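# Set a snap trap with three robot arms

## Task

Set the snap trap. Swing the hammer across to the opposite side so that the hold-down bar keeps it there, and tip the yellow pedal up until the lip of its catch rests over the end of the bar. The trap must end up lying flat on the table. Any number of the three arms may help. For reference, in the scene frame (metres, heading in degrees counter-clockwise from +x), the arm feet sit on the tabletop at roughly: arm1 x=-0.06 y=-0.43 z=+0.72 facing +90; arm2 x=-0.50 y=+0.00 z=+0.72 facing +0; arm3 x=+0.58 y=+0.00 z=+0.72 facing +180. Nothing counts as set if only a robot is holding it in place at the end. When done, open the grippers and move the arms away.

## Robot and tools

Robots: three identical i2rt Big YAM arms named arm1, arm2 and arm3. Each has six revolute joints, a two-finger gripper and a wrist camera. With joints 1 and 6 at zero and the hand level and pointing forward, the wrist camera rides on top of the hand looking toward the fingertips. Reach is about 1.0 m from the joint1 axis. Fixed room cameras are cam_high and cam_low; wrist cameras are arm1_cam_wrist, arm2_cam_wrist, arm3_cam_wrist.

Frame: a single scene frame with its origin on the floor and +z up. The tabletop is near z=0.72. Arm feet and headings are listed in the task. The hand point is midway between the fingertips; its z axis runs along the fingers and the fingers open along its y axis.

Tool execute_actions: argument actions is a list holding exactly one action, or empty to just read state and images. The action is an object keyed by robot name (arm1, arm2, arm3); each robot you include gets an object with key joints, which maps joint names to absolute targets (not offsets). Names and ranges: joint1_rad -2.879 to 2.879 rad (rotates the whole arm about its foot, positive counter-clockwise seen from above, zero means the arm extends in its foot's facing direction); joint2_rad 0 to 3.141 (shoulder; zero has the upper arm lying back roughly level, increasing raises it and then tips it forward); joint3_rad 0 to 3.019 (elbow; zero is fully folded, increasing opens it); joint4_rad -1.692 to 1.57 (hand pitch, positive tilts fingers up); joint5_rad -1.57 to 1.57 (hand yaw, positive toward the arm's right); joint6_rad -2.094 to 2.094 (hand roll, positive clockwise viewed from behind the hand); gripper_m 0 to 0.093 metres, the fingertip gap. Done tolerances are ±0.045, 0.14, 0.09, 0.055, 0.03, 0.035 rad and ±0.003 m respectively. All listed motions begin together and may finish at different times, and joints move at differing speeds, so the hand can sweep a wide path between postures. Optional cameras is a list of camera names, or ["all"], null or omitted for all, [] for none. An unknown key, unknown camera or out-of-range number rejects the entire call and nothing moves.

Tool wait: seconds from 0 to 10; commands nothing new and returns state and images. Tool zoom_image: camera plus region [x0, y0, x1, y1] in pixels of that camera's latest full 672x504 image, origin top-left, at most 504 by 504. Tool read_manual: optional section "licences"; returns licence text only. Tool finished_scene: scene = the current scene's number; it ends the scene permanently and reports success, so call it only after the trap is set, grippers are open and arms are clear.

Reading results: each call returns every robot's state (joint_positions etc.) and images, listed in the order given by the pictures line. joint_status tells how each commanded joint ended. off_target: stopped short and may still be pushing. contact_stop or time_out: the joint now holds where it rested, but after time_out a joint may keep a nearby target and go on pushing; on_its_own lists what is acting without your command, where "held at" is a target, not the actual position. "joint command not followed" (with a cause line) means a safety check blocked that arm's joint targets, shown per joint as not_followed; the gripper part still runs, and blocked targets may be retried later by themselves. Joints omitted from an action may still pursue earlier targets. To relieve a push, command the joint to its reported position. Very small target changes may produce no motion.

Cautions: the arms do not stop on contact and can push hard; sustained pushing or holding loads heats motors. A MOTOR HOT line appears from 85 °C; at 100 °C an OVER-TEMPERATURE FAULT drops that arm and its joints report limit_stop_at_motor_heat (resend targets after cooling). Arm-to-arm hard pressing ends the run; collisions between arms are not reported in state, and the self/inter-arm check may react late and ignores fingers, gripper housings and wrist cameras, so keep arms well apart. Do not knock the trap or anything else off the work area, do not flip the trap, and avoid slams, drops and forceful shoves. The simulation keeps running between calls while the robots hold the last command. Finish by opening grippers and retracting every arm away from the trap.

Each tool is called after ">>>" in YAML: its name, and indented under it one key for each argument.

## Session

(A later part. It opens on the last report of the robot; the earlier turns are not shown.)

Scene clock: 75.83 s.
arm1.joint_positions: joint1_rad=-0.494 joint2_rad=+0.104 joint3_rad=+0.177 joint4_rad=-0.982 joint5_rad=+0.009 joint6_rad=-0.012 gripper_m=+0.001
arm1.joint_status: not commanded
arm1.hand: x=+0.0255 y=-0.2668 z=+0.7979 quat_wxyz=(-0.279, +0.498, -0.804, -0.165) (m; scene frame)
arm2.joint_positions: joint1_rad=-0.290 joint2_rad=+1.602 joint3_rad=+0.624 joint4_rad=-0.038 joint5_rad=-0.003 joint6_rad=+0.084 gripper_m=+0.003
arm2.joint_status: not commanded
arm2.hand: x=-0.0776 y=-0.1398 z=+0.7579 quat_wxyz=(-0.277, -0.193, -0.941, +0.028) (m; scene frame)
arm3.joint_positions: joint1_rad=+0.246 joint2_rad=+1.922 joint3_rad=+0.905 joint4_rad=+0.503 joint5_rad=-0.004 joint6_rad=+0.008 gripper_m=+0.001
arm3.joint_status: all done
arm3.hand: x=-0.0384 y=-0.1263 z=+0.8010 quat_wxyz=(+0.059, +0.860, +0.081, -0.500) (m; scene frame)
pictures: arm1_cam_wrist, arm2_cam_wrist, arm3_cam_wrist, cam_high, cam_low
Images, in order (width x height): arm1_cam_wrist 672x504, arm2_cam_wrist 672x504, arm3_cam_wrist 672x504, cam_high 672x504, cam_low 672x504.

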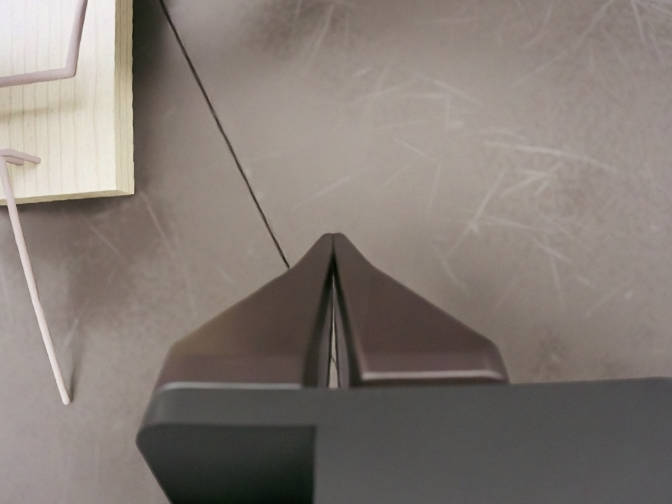

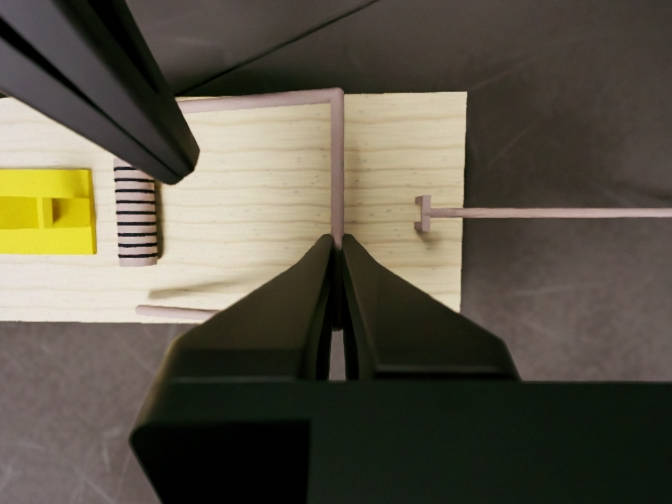

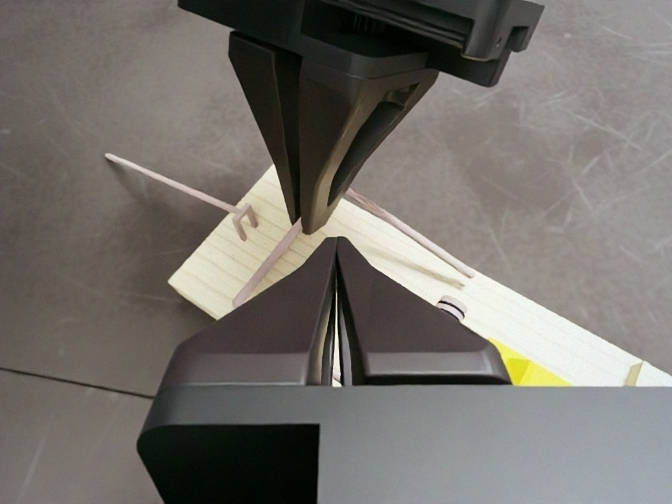

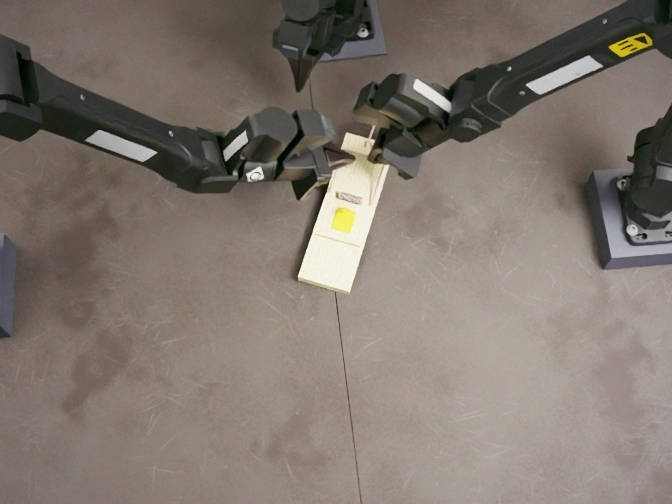

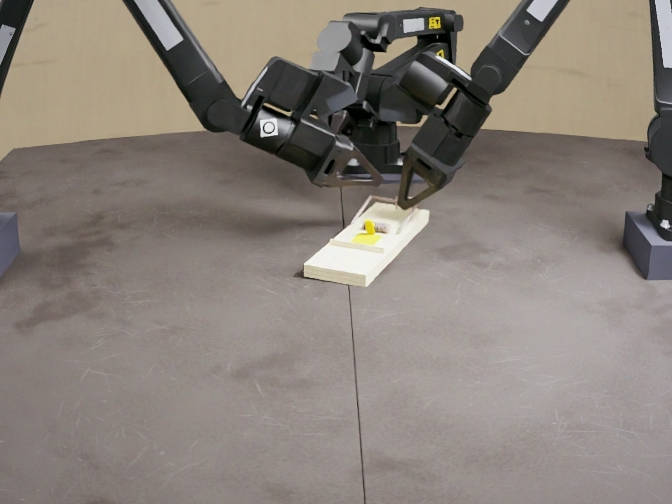

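>>> execute_actions:
  actions:
    - {"arm3":{"joints":{"joint1_rad":0.27,"joint2_rad":2.0,"joint4_rad":0.56}}}
  cameras: ["arm2_cam_wrist","arm3_cam_wrist","cam_low"]

Scene clock: 76.83 s.
arm1.joint_positions: joint1_rad=-0.494 joint2_rad=+0.104 joint3_rad=+0.177 joint4_rad=-0.982 joint5_rad=+0.009 joint6_rad=-0.012 gripper_m=+0.001
arm1.joint_status: not commanded
arm1.hand: x=+0.0255 y=-0.2668 z=+0.7979 quat_wxyz=(-0.279, +0.498, -0.804, -0.165) (m; scene frame)
arm2.joint_positions: joint1_rad=-0.290 joint2_rad=+1.602 joint3_rad=+0.624 joint4_rad=-0.038 joint5_rad=-0.003 joint6_rad=+0.084 gripper_m=+0.003
arm2.joint_status: not commanded
arm2.hand: x=-0.0776 y=-0.1398 z=+0.7579 quat_wxyz=(-0.277, -0.193, -0.941, +0.028) (m; scene frame)
arm3.joint_positions: joint1_rad=+0.265 joint2_rad=+1.987 joint3_rad=+0.905 joint4_rad=+0.544 joint5_rad=-0.004 joint6_rad=+0.008 gripper_m=+0.001
arm3.joint_status: all done
arm3.hand: x=-0.0324 y=-0.1380 z=+0.7702 quat_wxyz=(+0.063, +0.865, +0.091, -0.489) (m; scene frame)
pictures: arm2_cam_wrist, arm3_cam_wrist, cam_low
Images, in order (width x height): arm2_cam_wrist 672x504, arm3_cam_wrist 672x504, cam_low 672x504.

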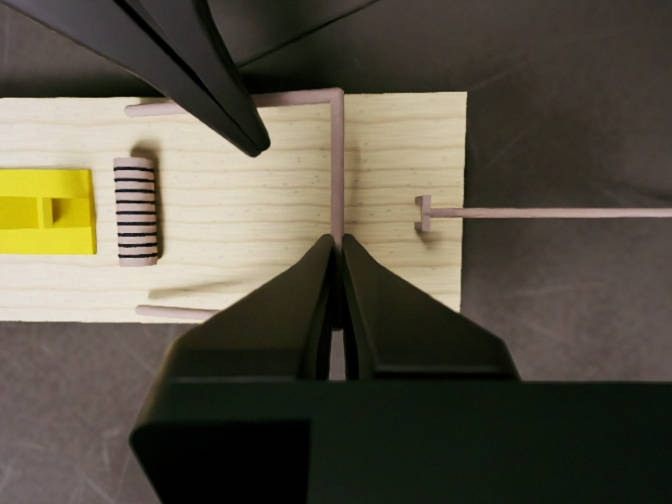

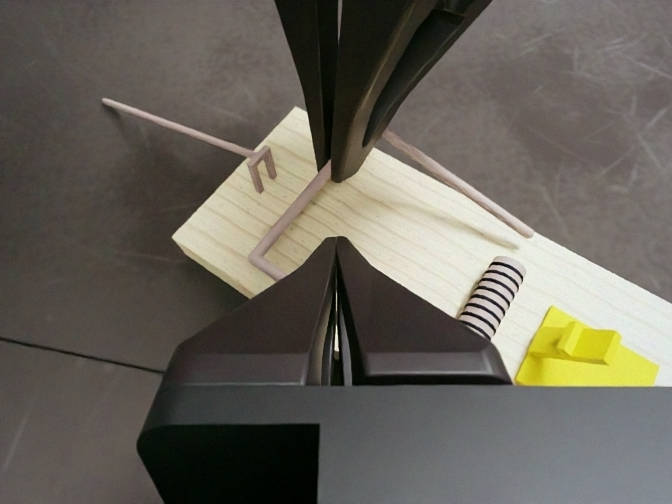

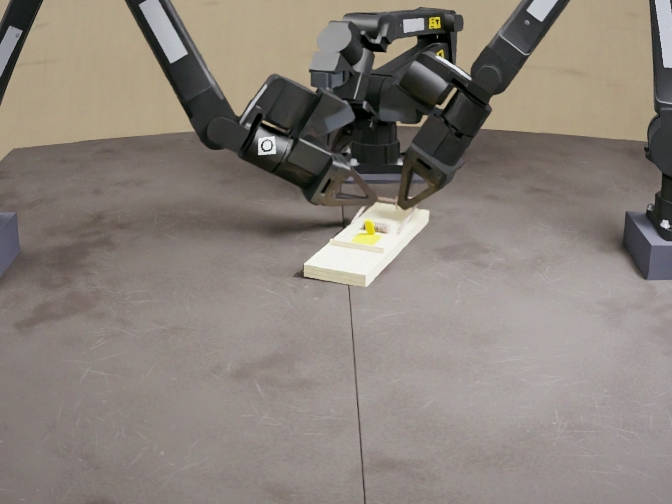

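>>> execute_actions:
  actions:
    - {"arm3":{"joints":{"joint2_rad":2.12,"joint3_rad":0.9,"joint4_rad":0.53}}}
  cameras: []

>>> execute_actions:
  actions:
    - {"arm2":{"joints":{"gripper_m":0.014,"joint2_rad":1.61,"joint3_rad":0.62}}}
  cameras: ["arm2_cam_wrist","arm3_cam_wrist","cam_low"]

Scene clock: 77.77 s.
arm1.joint_positions: joint1_rad=-0.494 joint2_rad=+0.104 joint3_rad=+0.177 joint4_rad=-0.982 joint5_rad=+0.009 joint6_rad=-0.012 gripper_m=+0.001
arm1.joint_status: not commanded
arm1.hand: x=+0.0255 y=-0.2668 z=+0.7979 quat_wxyz=(-0.279, +0.498, -0.804, -0.165) (m; scene frame)
arm2.joint_positions: joint1_rad=-0.292 joint2_rad=+1.617 joint3_rad=+0.630 joint4_rad=-0.037 joint5_rad=-0.003 joint6_rad=+0.084 gripper_m=+0.003
arm2.joint_status: not commanded
arm2.hand: x=-0.0774 y=-0.1409 z=+0.7531 quat_wxyz=(-0.272, -0.195, -0.942, +0.027) (m; scene frame)
arm3.joint_positions: joint1_rad=+0.265 joint2_rad=+2.019 joint3_rad=+0.914 joint4_rad=+0.565 joint5_rad=+0.003 joint6_rad=+0.008 gripper_m=+0.001
arm3.joint_status: all done
arm3.hand: x=-0.0346 y=-0.1372 z=+0.7589 quat_wxyz=(+0.060, +0.866, +0.089, -0.489) (m; scene frame)
pictures: none
No camera images: the call's "cameras" was empty. Leave "cameras" out to get every camera's image.

Scene clock: 78.43 s.
arm1.joint_positions: joint1_rad=-0.494 joint2_rad=+0.104 joint3_rad=+0.177 joint4_rad=-0.982 joint5_rad=+0.009 joint6_rad=-0.012 gripper_m=+0.001
arm1.joint_status: not commanded
arm1.hand: x=+0.0255 y=-0.2668 z=+0.7979 quat_wxyz=(-0.279, +0.498, -0.804, -0.165) (m; scene frame)
arm2.joint_positions: joint1_rad=-0.295 joint2_rad=+1.596 joint3_rad=+0.631 joint4_rad=-0.038 joint5_rad=-0.005 joint6_rad=+0.065 gripper_m=+0.014
arm2.joint_status: all done
arm2.hand: x=-0.0741 y=-0.1430 z=+0.7626 quat_wxyz=(-0.283, -0.186, -0.941, +0.031) (m; scene frame)
arm3.joint_positions: joint1_rad=+0.259 joint2_rad=+2.020 joint3_rad=+0.922 joint4_rad=+0.571 joint5_rad=+0.006 joint6_rad=+0.008 gripper_m=+0.001
arm3.joint_status: not commanded
arm3.hand: x=-0.0398 y=-0.1341 z=+0.7626 quat_wxyz=(+0.058, +0.863, +0.085, -0.495) (m; scene frame)
pictures: arm2_cam_wrist, arm3_cam_wrist, cam_low
Images, in order (width x height): arm2_cam_wrist 672x504, arm3_cam_wrist 672x504, cam_low 672x504.

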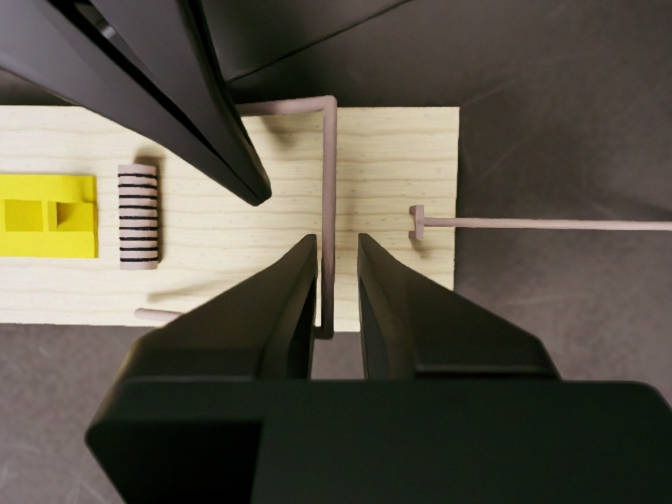

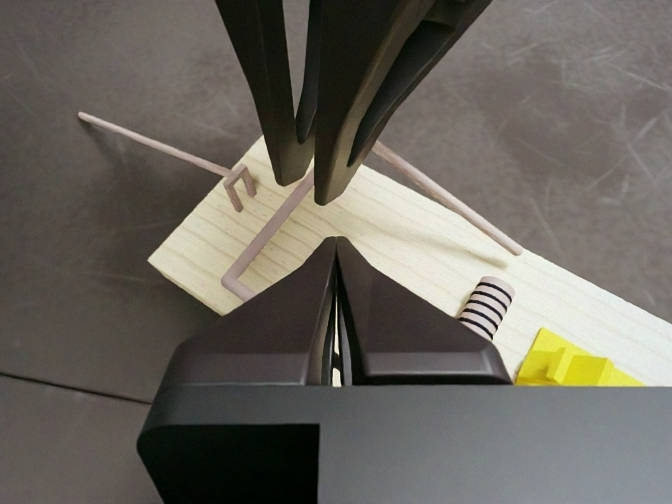

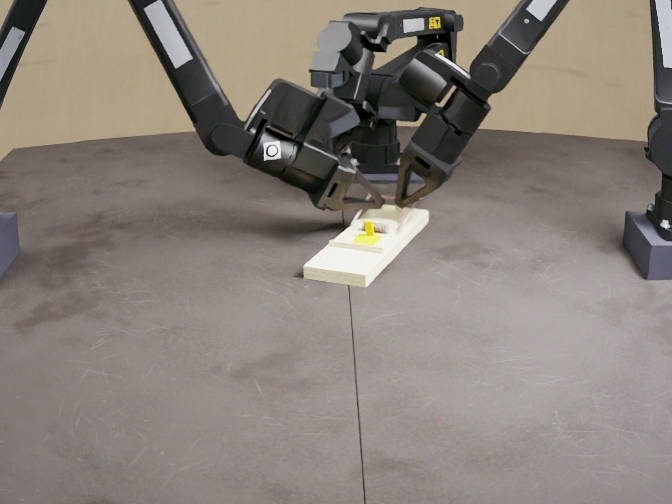

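>>> execute_actions:
  actions:
    - {"arm3":{"joints":{"joint1_rad":0.29,"joint3_rad":0.84,"joint4_rad":0.51}},"arm2":{"joints":{"joint2_rad":1.45,"joint3_rad":0.55}},"arm1":{"joints":{"joint1_rad":-1.4}}}
  cameras: ["arm3_cam_wrist"]

>>> execute_actions:
  actions:
    - {"arm2":{"joints":{"joint1_rad":-0.493,"joint2_rad":1.75,"joint3_rad":0.25,"joint4_rad":1.1,"gripper_m":0,"joint6_rad":0}}}
  cameras: ["cam_high"]

>>> execute_actions:
  actions:
    - {"arm2":{"joints":{"joint2_rad":1.98,"joint3_rad":0.345,"joint4_rad":1.27}}}
  cameras: ["cam_high","arm2_cam_wrist","cam_low"]

Scene clock: 80.77 s.
arm1.joint_positions: joint1_rad=-1.394 joint2_rad=+0.104 joint3_rad=+0.177 joint4_rad=-0.982 joint5_rad=+0.009 joint6_rad=-0.012 gripper_m=+0.001
arm1.joint_status: all done
arm1.hand: x=+0.1211 y=-0.3953 z=+0.7976 quat_wxyz=(-0.322, +0.099, -0.941, -0.026) (m; scene frame)
arm2.joint_positions: joint1_rad=-0.295 joint2_rad=+1.452 joint3_rad=+0.545 joint4_rad=-0.059 joint5_rad=-0.003 joint6_rad=+0.057 gripper_m=+0.014
arm2.joint_status: all done
arm2.hand: x=-0.1025 y=-0.1340 z=+0.7878 quat_wxyz=(-0.300, -0.182, -0.936, +0.035) (m; scene frame)
arm3.joint_positions: joint1_rad=+0.253 joint2_rad=+2.017 joint3_rad=+0.882 joint4_rad=+0.571 joint5_rad=+0.021 joint6_rad=-0.007 gripper_m=+0.001
arm3.joint_status: joint4_rad time_out (moved -0.001 of -0.061); the others done
arm3.on_its_own: joint4_rad reads +0.571 and still pushes toward +0.510 since a time_out
arm3.hand: x=-0.0228 y=-0.1241 z=+0.7490 quat_wxyz=(+0.044, +0.872, +0.087, -0.479) (m; scene frame)
pictures: arm3_cam_wrist
Images, in order (width x height): arm3_cam_wrist 672x504.

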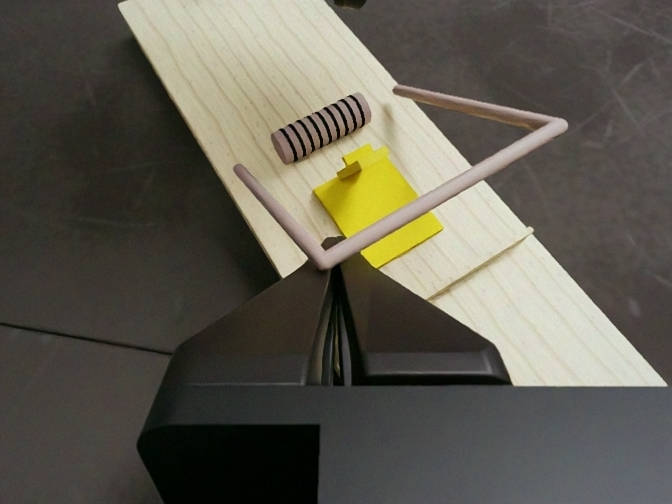

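not run: a stop came earlier in this reply.

not run: a stop came earlier in this reply.

>>> execute_actions:
  actions:
    - {"arm3":{"joints":{"joint1_rad":0.25,"joint2_rad":2.0,"joint3_rad":0.9,"joint4_rad":0.57}},"arm2":{"joints":{"joint2_rad":1.1}}}

Scene clock: 81.97 s.
arm1.joint_positions: joint1_rad=-1.394 joint2_rad=+0.104 joint3_rad=+0.177 joint4_rad=-0.982 joint5_rad=+0.009 joint6_rad=-0.012 gripper_m=+0.001
arm1.joint_status: not commanded
arm1.hand: x=+0.1211 y=-0.3953 z=+0.7976 quat_wxyz=(-0.322, +0.099, -0.941, -0.026) (m; scene frame)
arm2.joint_positions: joint1_rad=-0.295 joint2_rad=+1.095 joint3_rad=+0.539 joint4_rad=-0.062 joint5_rad=-0.003 joint6_rad=+0.057 gripper_m=+0.014
arm2.joint_status: all done
arm2.hand: x=-0.0906 y=-0.1393 z=+0.9308 quat_wxyz=(-0.459, -0.170, -0.870, +0.057) (m; scene frame)
arm3.joint_positions: joint1_rad=+0.249 joint2_rad=+2.014 joint3_rad=+0.883 joint4_rad=+0.581 joint5_rad=+0.008 joint6_rad=-0.008 gripper_m=+0.001
arm3.joint_status: all done
arm3.hand: x=-0.0252 y=-0.1243 z=+0.7533 quat_wxyz=(+0.049, +0.869, +0.088, -0.485) (m; scene frame)
pictures: arm1_cam_wrist, arm2_cam_wrist, arm3_cam_wrist, cam_high, cam_low
Images, in order (width x height): arm1_cam_wrist 672x504, arm2_cam_wrist 672x504, arm3_cam_wrist 672x504, cam_high 672x504, cam_low 672x504.

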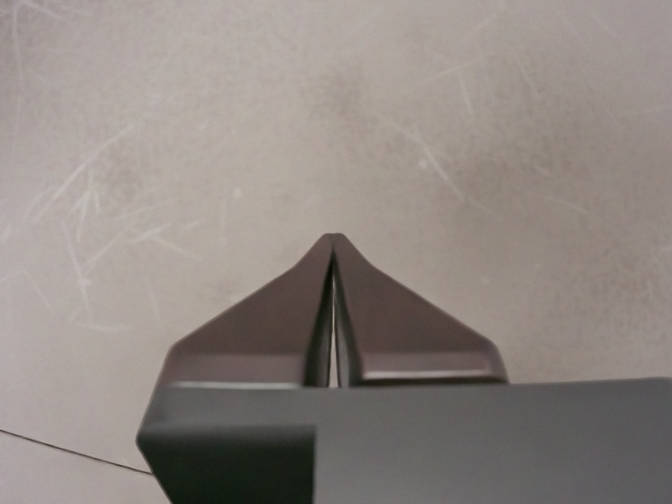

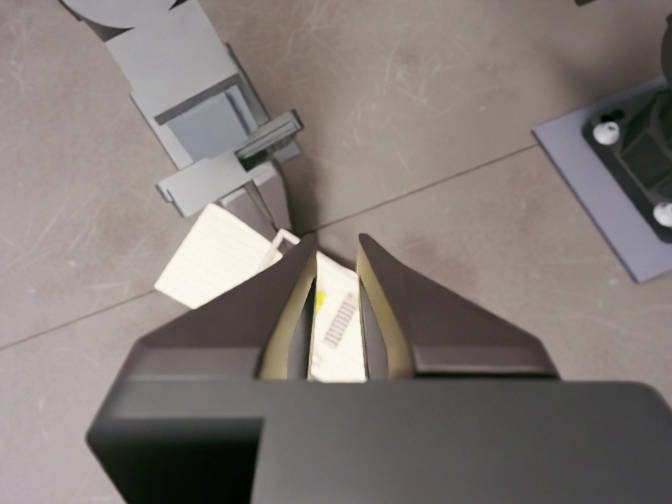

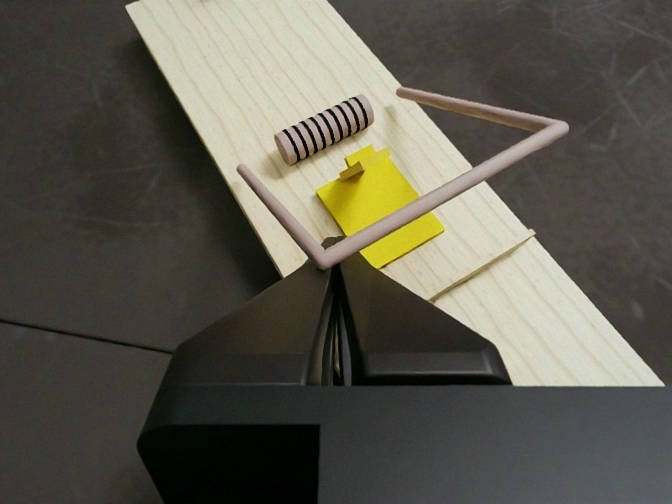

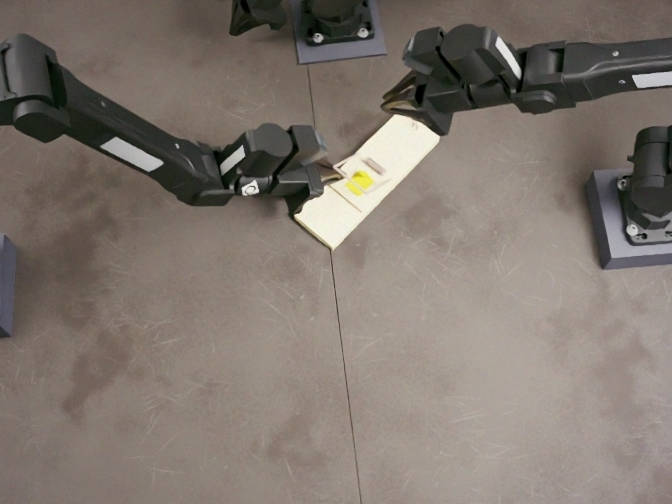

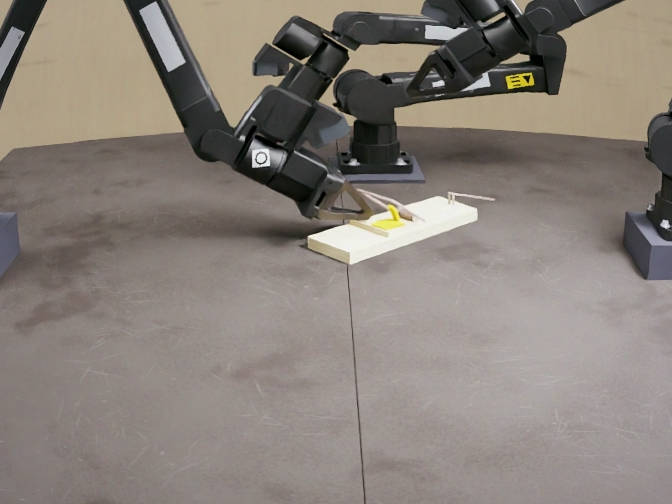

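>>> execute_actions:
  actions:
    - {"arm3":{"joints":{"joint2_rad":1.97,"joint3_rad":0.72,"joint4_rad":0.72}},"arm2":{"joints":{"joint1_rad":0.3,"joint2_rad":1.2,"joint4_rad":-0.3}}}
  cameras: []

>>> execute_actions:
  actions:
    - {"arm3":{"joints":{"joint2_rad":1.7,"joint3_rad":1.2,"joint4_rad":-0.9,"gripper_m":0.093,"joint1_rad":0.149,"joint6_rad":-0.57}}}
  cameras: ["cam_high"]

>>> execute_actions:
  actions:
    - {"arm3":{"joints":{"joint2_rad":2.02,"joint3_rad":1.53,"joint4_rad":-1.05}}}
  cameras: ["cam_high","arm3_cam_wrist","cam_low"]

Scene clock: 84.20 s.
arm1.joint_positions: joint1_rad=-1.394 joint2_rad=+0.104 joint3_rad=+0.177 joint4_rad=-0.982 joint5_rad=+0.009 joint6_rad=-0.012 gripper_m=+0.001
arm1.joint_status: not commanded
arm1.hand: x=+0.1211 y=-0.3953 z=+0.7976 quat_wxyz=(-0.322, +0.099, -0.941, -0.026) (m; scene frame)
arm2.joint_positions: joint1_rad=+0.296 joint2_rad=+1.208 joint3_rad=+0.539 joint4_rad=-0.289 joint5_rad=+0.000 joint6_rad=+0.056 gripper_m=+0.014
arm2.joint_status: all done
arm2.hand: x=-0.1222 y=+0.1023 z=+0.8480 quat_wxyz=(-0.303, +0.099, -0.946, -0.050) (m; scene frame)
arm3.joint_positions: joint1_rad=+0.249 joint2_rad=+1.990 joint3_rad=+0.720 joint4_rad=+0.702 joint5_rad=+0.001 joint6_rad=-0.007 gripper_m=+0.001
arm3.joint_status: all done
arm3.hand: x=+0.0332 y=-0.1136 z=+0.7358 quat_wxyz=(+0.052, +0.873, +0.090, -0.477) (m; scene frame)
pictures: none
No camera images: the call's "cameras" was empty. Leave "cameras" out to get every camera's image.

Scene clock: 86.07 s.
arm1.joint_positions: joint1_rad=-1.394 joint2_rad=+0.104 joint3_rad=+0.177 joint4_rad=-0.982 joint5_rad=+0.009 joint6_rad=-0.012 gripper_m=+0.001
arm1.joint_status: not commanded
arm1.hand: x=+0.1211 y=-0.3953 z=+0.7976 quat_wxyz=(-0.322, +0.099, -0.941, -0.026) (m; scene frame)
arm2.joint_positions: joint1_rad=+0.296 joint2_rad=+1.208 joint3_rad=+0.539 joint4_rad=-0.289 joint5_rad=+0.000 joint6_rad=+0.056 gripper_m=+0.014
arm2.joint_status: not commanded
arm2.hand: x=-0.1222 y=+0.1023 z=+0.8480 quat_wxyz=(-0.303, +0.099, -0.946, -0.050) (m; scene frame)
arm3.joint_positions: joint1_rad=+0.141 joint2_rad=+1.685 joint3_rad=+1.187 joint4_rad=-0.892 joint5_rad=-0.002 joint6_rad=-0.562 gripper_m=+0.093
arm3.joint_status: all done
arm3.hand: x=+0.0700 y=-0.0488 z=+0.8582 quat_wxyz=(-0.014, +0.943, +0.322, -0.088) (m; scene frame)
pictures: cam_high
Images, in order (width x height): cam_high 672x504.

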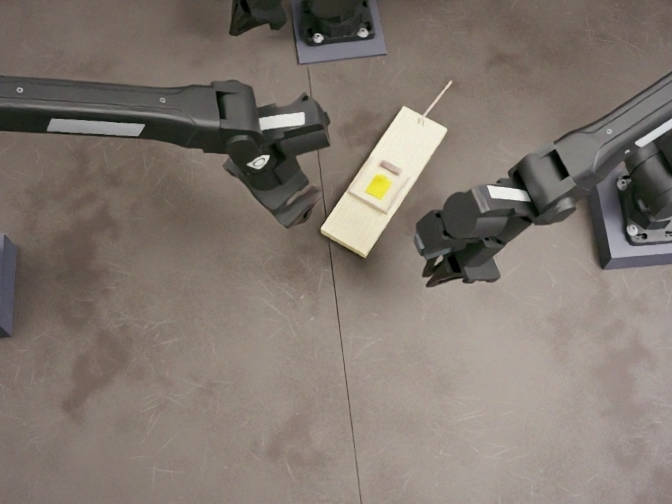

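Scene clock: 87.27 s.
arm1.joint_positions: joint1_rad=-1.394 joint2_rad=+0.104 joint3_rad=+0.177 joint4_rad=-0.982 joint5_rad=+0.009 joint6_rad=-0.012 gripper_m=+0.001
arm1.joint_status: not commanded
arm1.hand: x=+0.1211 y=-0.3953 z=+0.7976 quat_wxyz=(-0.322, +0.099, -0.941, -0.026) (m; scene frame)
arm2.joint_positions: joint1_rad=+0.296 joint2_rad=+1.208 joint3_rad=+0.539 joint4_rad=-0.289 joint5_rad=+0.000 joint6_rad=+0.056 gripper_m=+0.014
arm2.joint_status: not commanded
arm2.hand: x=-0.1222 y=+0.1023 z=+0.8480 quat_wxyz=(-0.303, +0.099, -0.946, -0.050) (m; scene frame)
arm3.joint_positions: joint1_rad=+0.141 joint2_rad=+2.015 joint3_rad=+1.476 joint4_rad=-1.042 joint5_rad=-0.002 joint6_rad=-0.562 gripper_m=+0.093
arm3.joint_status: all done
arm3.hand: x=+0.0115 y=-0.0553 z=+0.7847 quat_wxyz=(+0.008, +0.946, +0.324, +0.005) (m; scene frame)
pictures: arm3_cam_wrist, cam_high, cam_low
Images, in order (width x height): arm3_cam_wrist 672x504, cam_high 672x504, cam_low 672x504.

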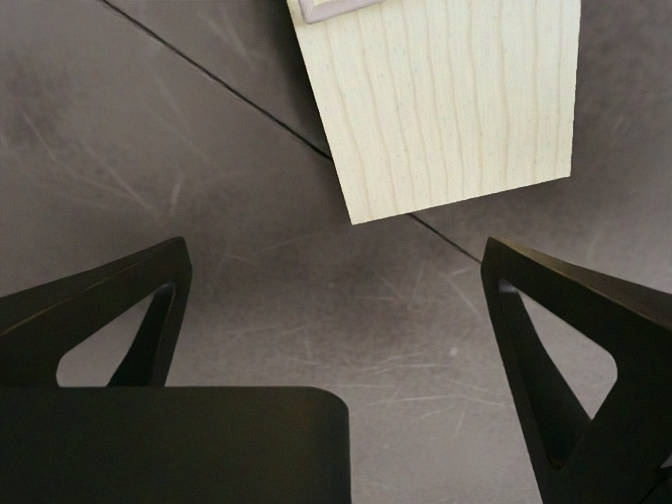

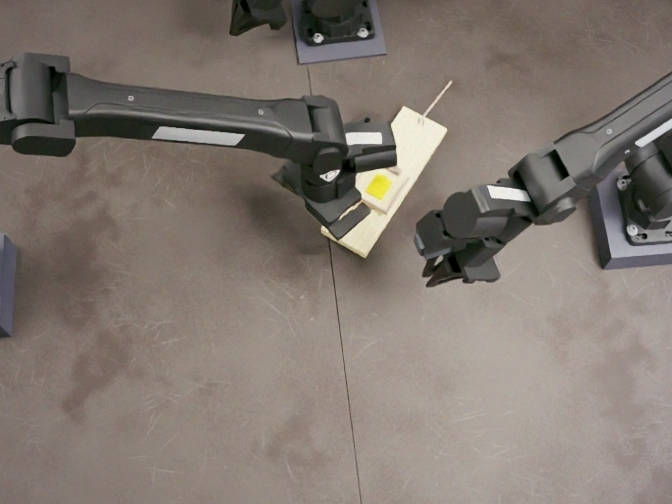

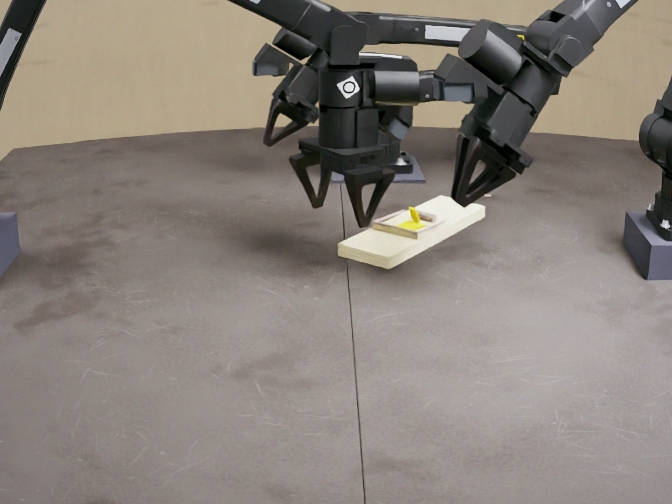

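>>> execute_actions:
  actions:
    - {"arm3":{"joints":{"joint1_rad":-0.026,"joint2_rad":2.13,"joint3_rad":1.66,"joint4_rad":-1.05,"joint5_rad":-0.5,"joint6_rad":2.05}},"arm2":{"joints":{"joint2_rad":0.8}}}
  cameras: ["cam_high","arm3_cam_wrist","arm2_cam_wrist"]

Scene clock: 90.23 s.
arm1.joint_positions: joint1_rad=-1.394 joint2_rad=+0.104 joint3_rad=+0.177 joint4_rad=-0.982 joint5_rad=+0.009 joint6_rad=-0.012 gripper_m=+0.001
arm1.joint_status: not commanded
arm1.hand: x=+0.1211 y=-0.3953 z=+0.7976 quat_wxyz=(-0.322, +0.099, -0.941, -0.026) (m; scene frame)
arm2.joint_positions: joint1_rad=+0.305 joint2_rad=+0.794 joint3_rad=+0.539 joint4_rad=-0.291 joint5_rad=-0.003 joint6_rad=+0.056 gripper_m=+0.014
arm2.joint_status: all done
arm2.hand: x=-0.1321 y=+0.1033 z=+1.0014 quat_wxyz=(-0.488, +0.095, -0.864, -0.084) (m; scene frame)
arm3.joint_positions: joint1_rad=-0.028 joint2_rad=+2.108 joint3_rad=+1.612 joint4_rad=-1.046 joint5_rad=-0.496 joint6_rad=+2.041 gripper_m=+0.093
arm3.joint_status: all done
arm3.hand: x=-0.0406 y=-0.0364 z=+0.7974 quat_wxyz=(+0.148, +0.478, -0.842, +0.202) (m; scene frame)
pictures: arm2_cam_wrist, arm3_cam_wrist, cam_high
Images, in order (width x height): arm2_cam_wrist 672x504, arm3_cam_wrist 672x504, cam_high 672x504.

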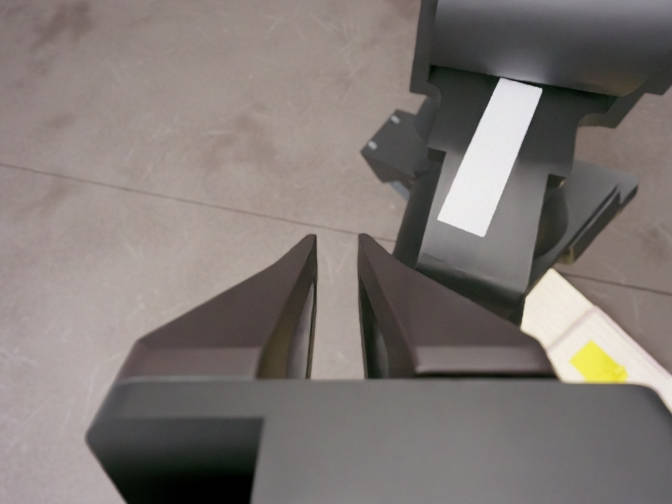

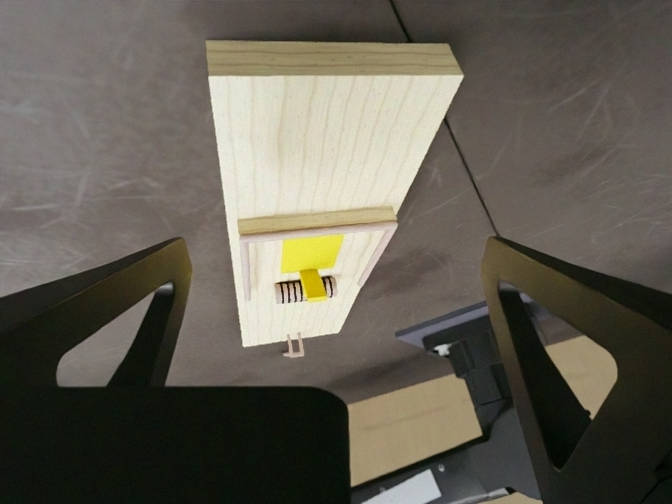

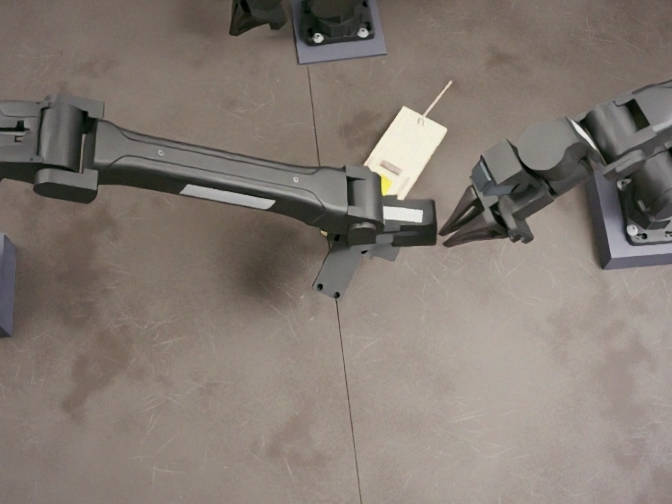

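>>> execute_actions:
  actions:
    - {"arm3":{"joints":{"joint1_rad":-0.045,"joint2_rad":2.18}},"arm2":{"joints":{"joint2_rad":0.5,"joint1_rad":-0.1}}}
  cameras: ["cam_low","arm3_cam_wrist"]

Scene clock: 91.47 s.
arm1.joint_positions: joint1_rad=-1.394 joint2_rad=+0.104 joint3_rad=+0.177 joint4_rad=-0.982 joint5_rad=+0.009 joint6_rad=-0.012 gripper_m=+0.001
arm1.joint_status: not commanded
arm1.hand: x=+0.1211 y=-0.3953 z=+0.7976 quat_wxyz=(-0.322, +0.099, -0.941, -0.026) (m; scene frame)
arm2.joint_positions: joint1_rad=-0.094 joint2_rad=+0.493 joint3_rad=+0.537 joint4_rad=-0.291 joint5_rad=+0.000 joint6_rad=+0.056 gripper_m=+0.014
arm2.joint_status: all done
arm2.hand: x=-0.1657 y=-0.0443 z=+1.1022 quat_wxyz=(-0.618, -0.073, -0.782, +0.018) (m; scene frame)
arm3.joint_positions: joint1_rad=-0.039 joint2_rad=+2.164 joint3_rad=+1.612 joint4_rad=-1.046 joint5_rad=-0.496 joint6_rad=+2.042 gripper_m=+0.093
arm3.joint_status: all done
arm3.hand: x=-0.0333 y=-0.0310 z=+0.7640 quat_wxyz=(+0.127, +0.468, -0.847, +0.217) (m; scene frame)
pictures: arm3_cam_wrist, cam_low
Images, in order (width x height): arm3_cam_wrist 672x504, cam_low 672x504.

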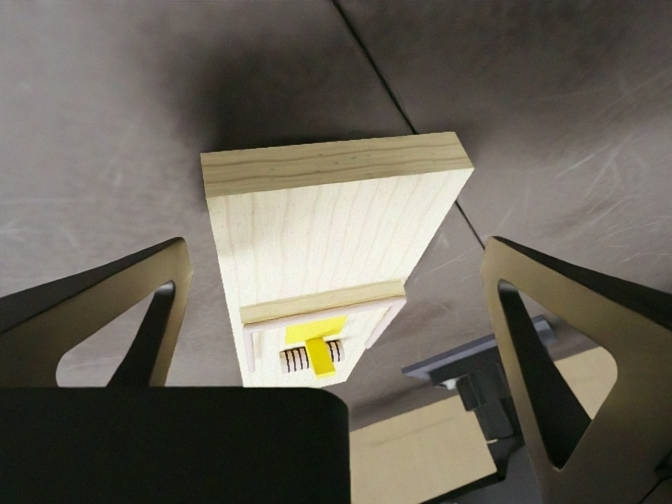

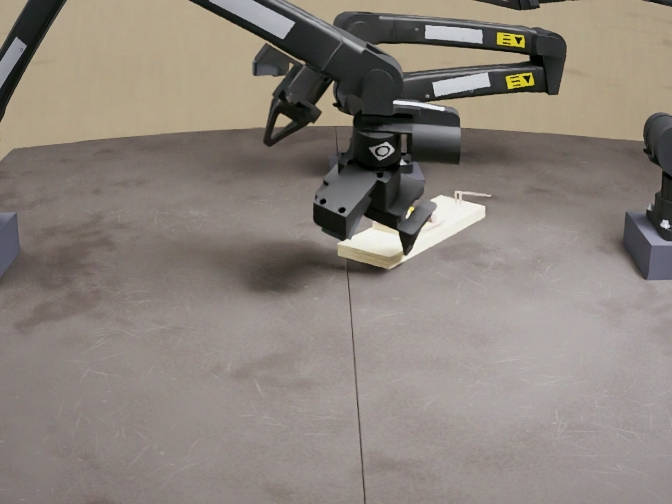

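>>> execute_actions:
  actions:
    - {"arm3":{"joints":{"joint1_rad":-0.025,"joint2_rad":2.2,"joint3_rad":1.58,"joint4_rad":-0.95}}}
  cameras: ["arm3_cam_wrist"]

>>> execute_actions:
  actions:
    - {"arm3":{"joints":{"gripper_m":0.06}}}
  cameras: ["cam_low","arm3_cam_wrist"]

Scene clock: 92.57 s.
arm1.joint_positions: joint1_rad=-1.394 joint2_rad=+0.104 joint3_rad=+0.177 joint4_rad=-0.982 joint5_rad=+0.009 joint6_rad=-0.012 gripper_m=+0.001
arm1.joint_status: not commanded
arm1.hand: x=+0.1211 y=-0.3953 z=+0.7976 quat_wxyz=(-0.322, +0.099, -0.941, -0.026) (m; scene frame)
arm2.joint_positions: joint1_rad=-0.094 joint2_rad=+0.493 joint3_rad=+0.537 joint4_rad=-0.291 joint5_rad=+0.000 joint6_rad=+0.056 gripper_m=+0.014
arm2.joint_status: not commanded
arm2.hand: x=-0.1657 y=-0.0443 z=+1.1022 quat_wxyz=(-0.618, -0.073, -0.782, +0.018) (m; scene frame)
arm3.joint_positions: joint1_rad=-0.033 joint2_rad=+2.172 joint3_rad=+1.589 joint4_rad=-0.961 joint5_rad=-0.496 joint6_rad=+2.042 gripper_m=+0.093
arm3.joint_status: all done
arm3.hand: x=-0.0413 y=-0.0340 z=+0.7518 quat_wxyz=(+0.148, +0.476, -0.843, +0.203) (m; scene frame)
pictures: arm3_cam_wrist
Images, in order (width x height): arm3_cam_wrist 672x504.

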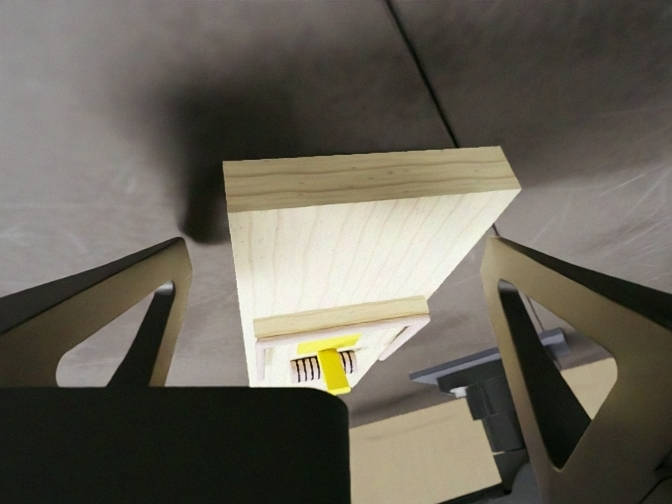

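Scene clock: 93.10 s.
arm1.joint_positions: joint1_rad=-1.394 joint2_rad=+0.104 joint3_rad=+0.177 joint4_rad=-0.982 joint5_rad=+0.009 joint6_rad=-0.012 gripper_m=+0.001
arm1.joint_status: not commanded
arm1.hand: x=+0.1211 y=-0.3953 z=+0.7976 quat_wxyz=(-0.322, +0.099, -0.941, -0.026) (m; scene frame)
arm2.joint_positions: joint1_rad=-0.094 joint2_rad=+0.493 joint3_rad=+0.537 joint4_rad=-0.291 joint5_rad=+0.000 joint6_rad=+0.056 gripper_m=+0.014
arm2.joint_status: not commanded
arm2.hand: x=-0.1657 y=-0.0443 z=+1.1022 quat_wxyz=(-0.618, -0.073, -0.782, +0.018) (m; scene frame)
arm3.joint_positions: joint1_rad=-0.033 joint2_rad=+2.172 joint3_rad=+1.589 joint4_rad=-0.959 joint5_rad=-0.497 joint6_rad=+2.043 gripper_m=+0.060
arm3.joint_status: all done
arm3.hand: x=-0.0417 y=-0.0340 z=+0.7518 quat_wxyz=(+0.149, +0.476, -0.843, +0.202) (m; scene frame)
pictures: arm3_cam_wrist, cam_low
Images, in order (width x height): arm3_cam_wrist 672x504, cam_low 672x504.

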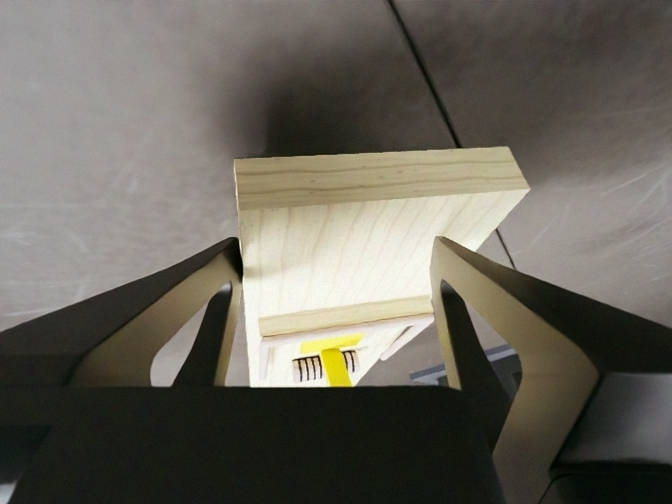

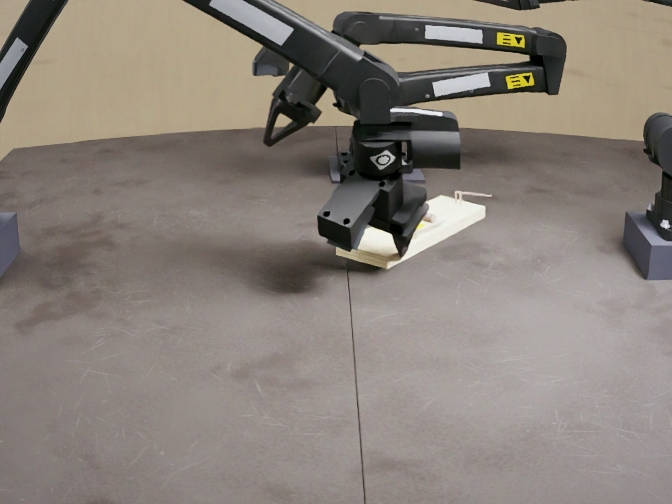

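>>> execute_actions:
  actions:
    - {"arm3":{"joints":{"gripper_m":0.093,"joint1_rad":0.03,"joint2_rad":2.09,"joint3_rad":1.5,"joint4_rad":-0.9,"joint5_rad":-0.27}}}
  cameras: ["arm3_cam_wrist","cam_low"]

Scene clock: 94.17 s.
arm1.joint_positions: joint1_rad=-1.394 joint2_rad=+0.104 joint3_rad=+0.177 joint4_rad=-0.982 joint5_rad=+0.009 joint6_rad=-0.012 gripper_m=+0.001
arm1.joint_status: not commanded
arm1.hand: x=+0.1211 y=-0.3953 z=+0.7976 quat_wxyz=(-0.322, +0.099, -0.941, -0.026) (m; scene frame)
arm2.joint_positions: joint1_rad=-0.094 joint2_rad=+0.493 joint3_rad=+0.537 joint4_rad=-0.291 joint5_rad=+0.000 joint6_rad=+0.056 gripper_m=+0.014
arm2.joint_status: not commanded
arm2.hand: x=-0.1657 y=-0.0443 z=+1.1022 quat_wxyz=(-0.618, -0.073, -0.782, +0.018) (m; scene frame)
arm3.joint_positions: joint1_rad=+0.035 joint2_rad=+2.118 joint3_rad=+1.510 joint4_rad=-0.909 joint5_rad=-0.274 joint6_rad=+2.045 gripper_m=+0.093
arm3.joint_status: all done
arm3.hand: x=-0.0236 y=-0.0409 z=+0.7444 quat_wxyz=(+0.095, +0.515, -0.845, +0.108) (m; scene frame)
pictures: arm3_cam_wrist, cam_low
Images, in order (width x height): arm3_cam_wrist 672x504, cam_low 672x504.

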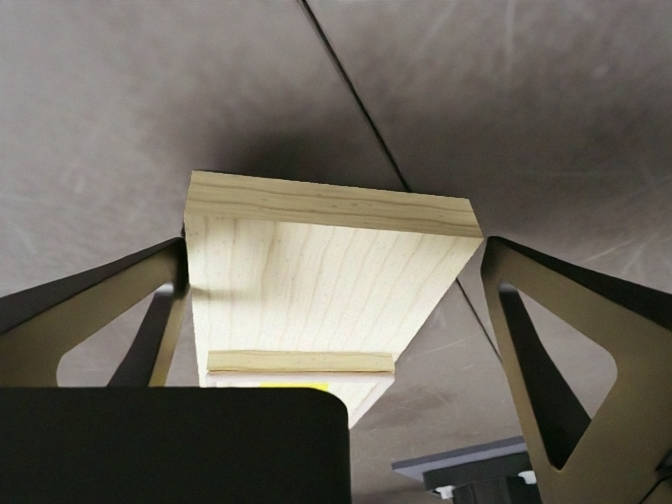

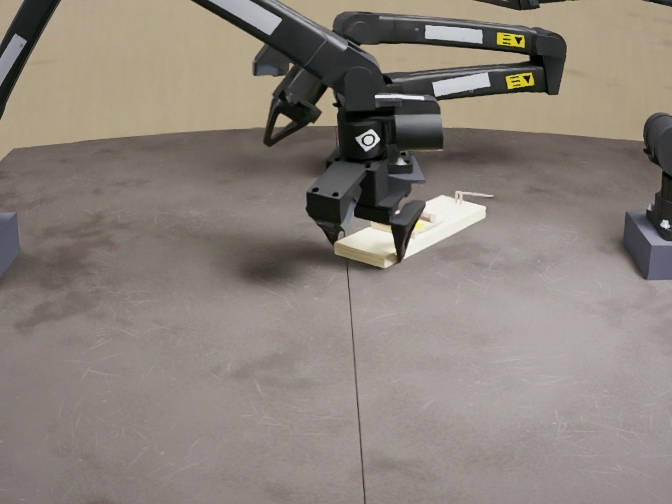

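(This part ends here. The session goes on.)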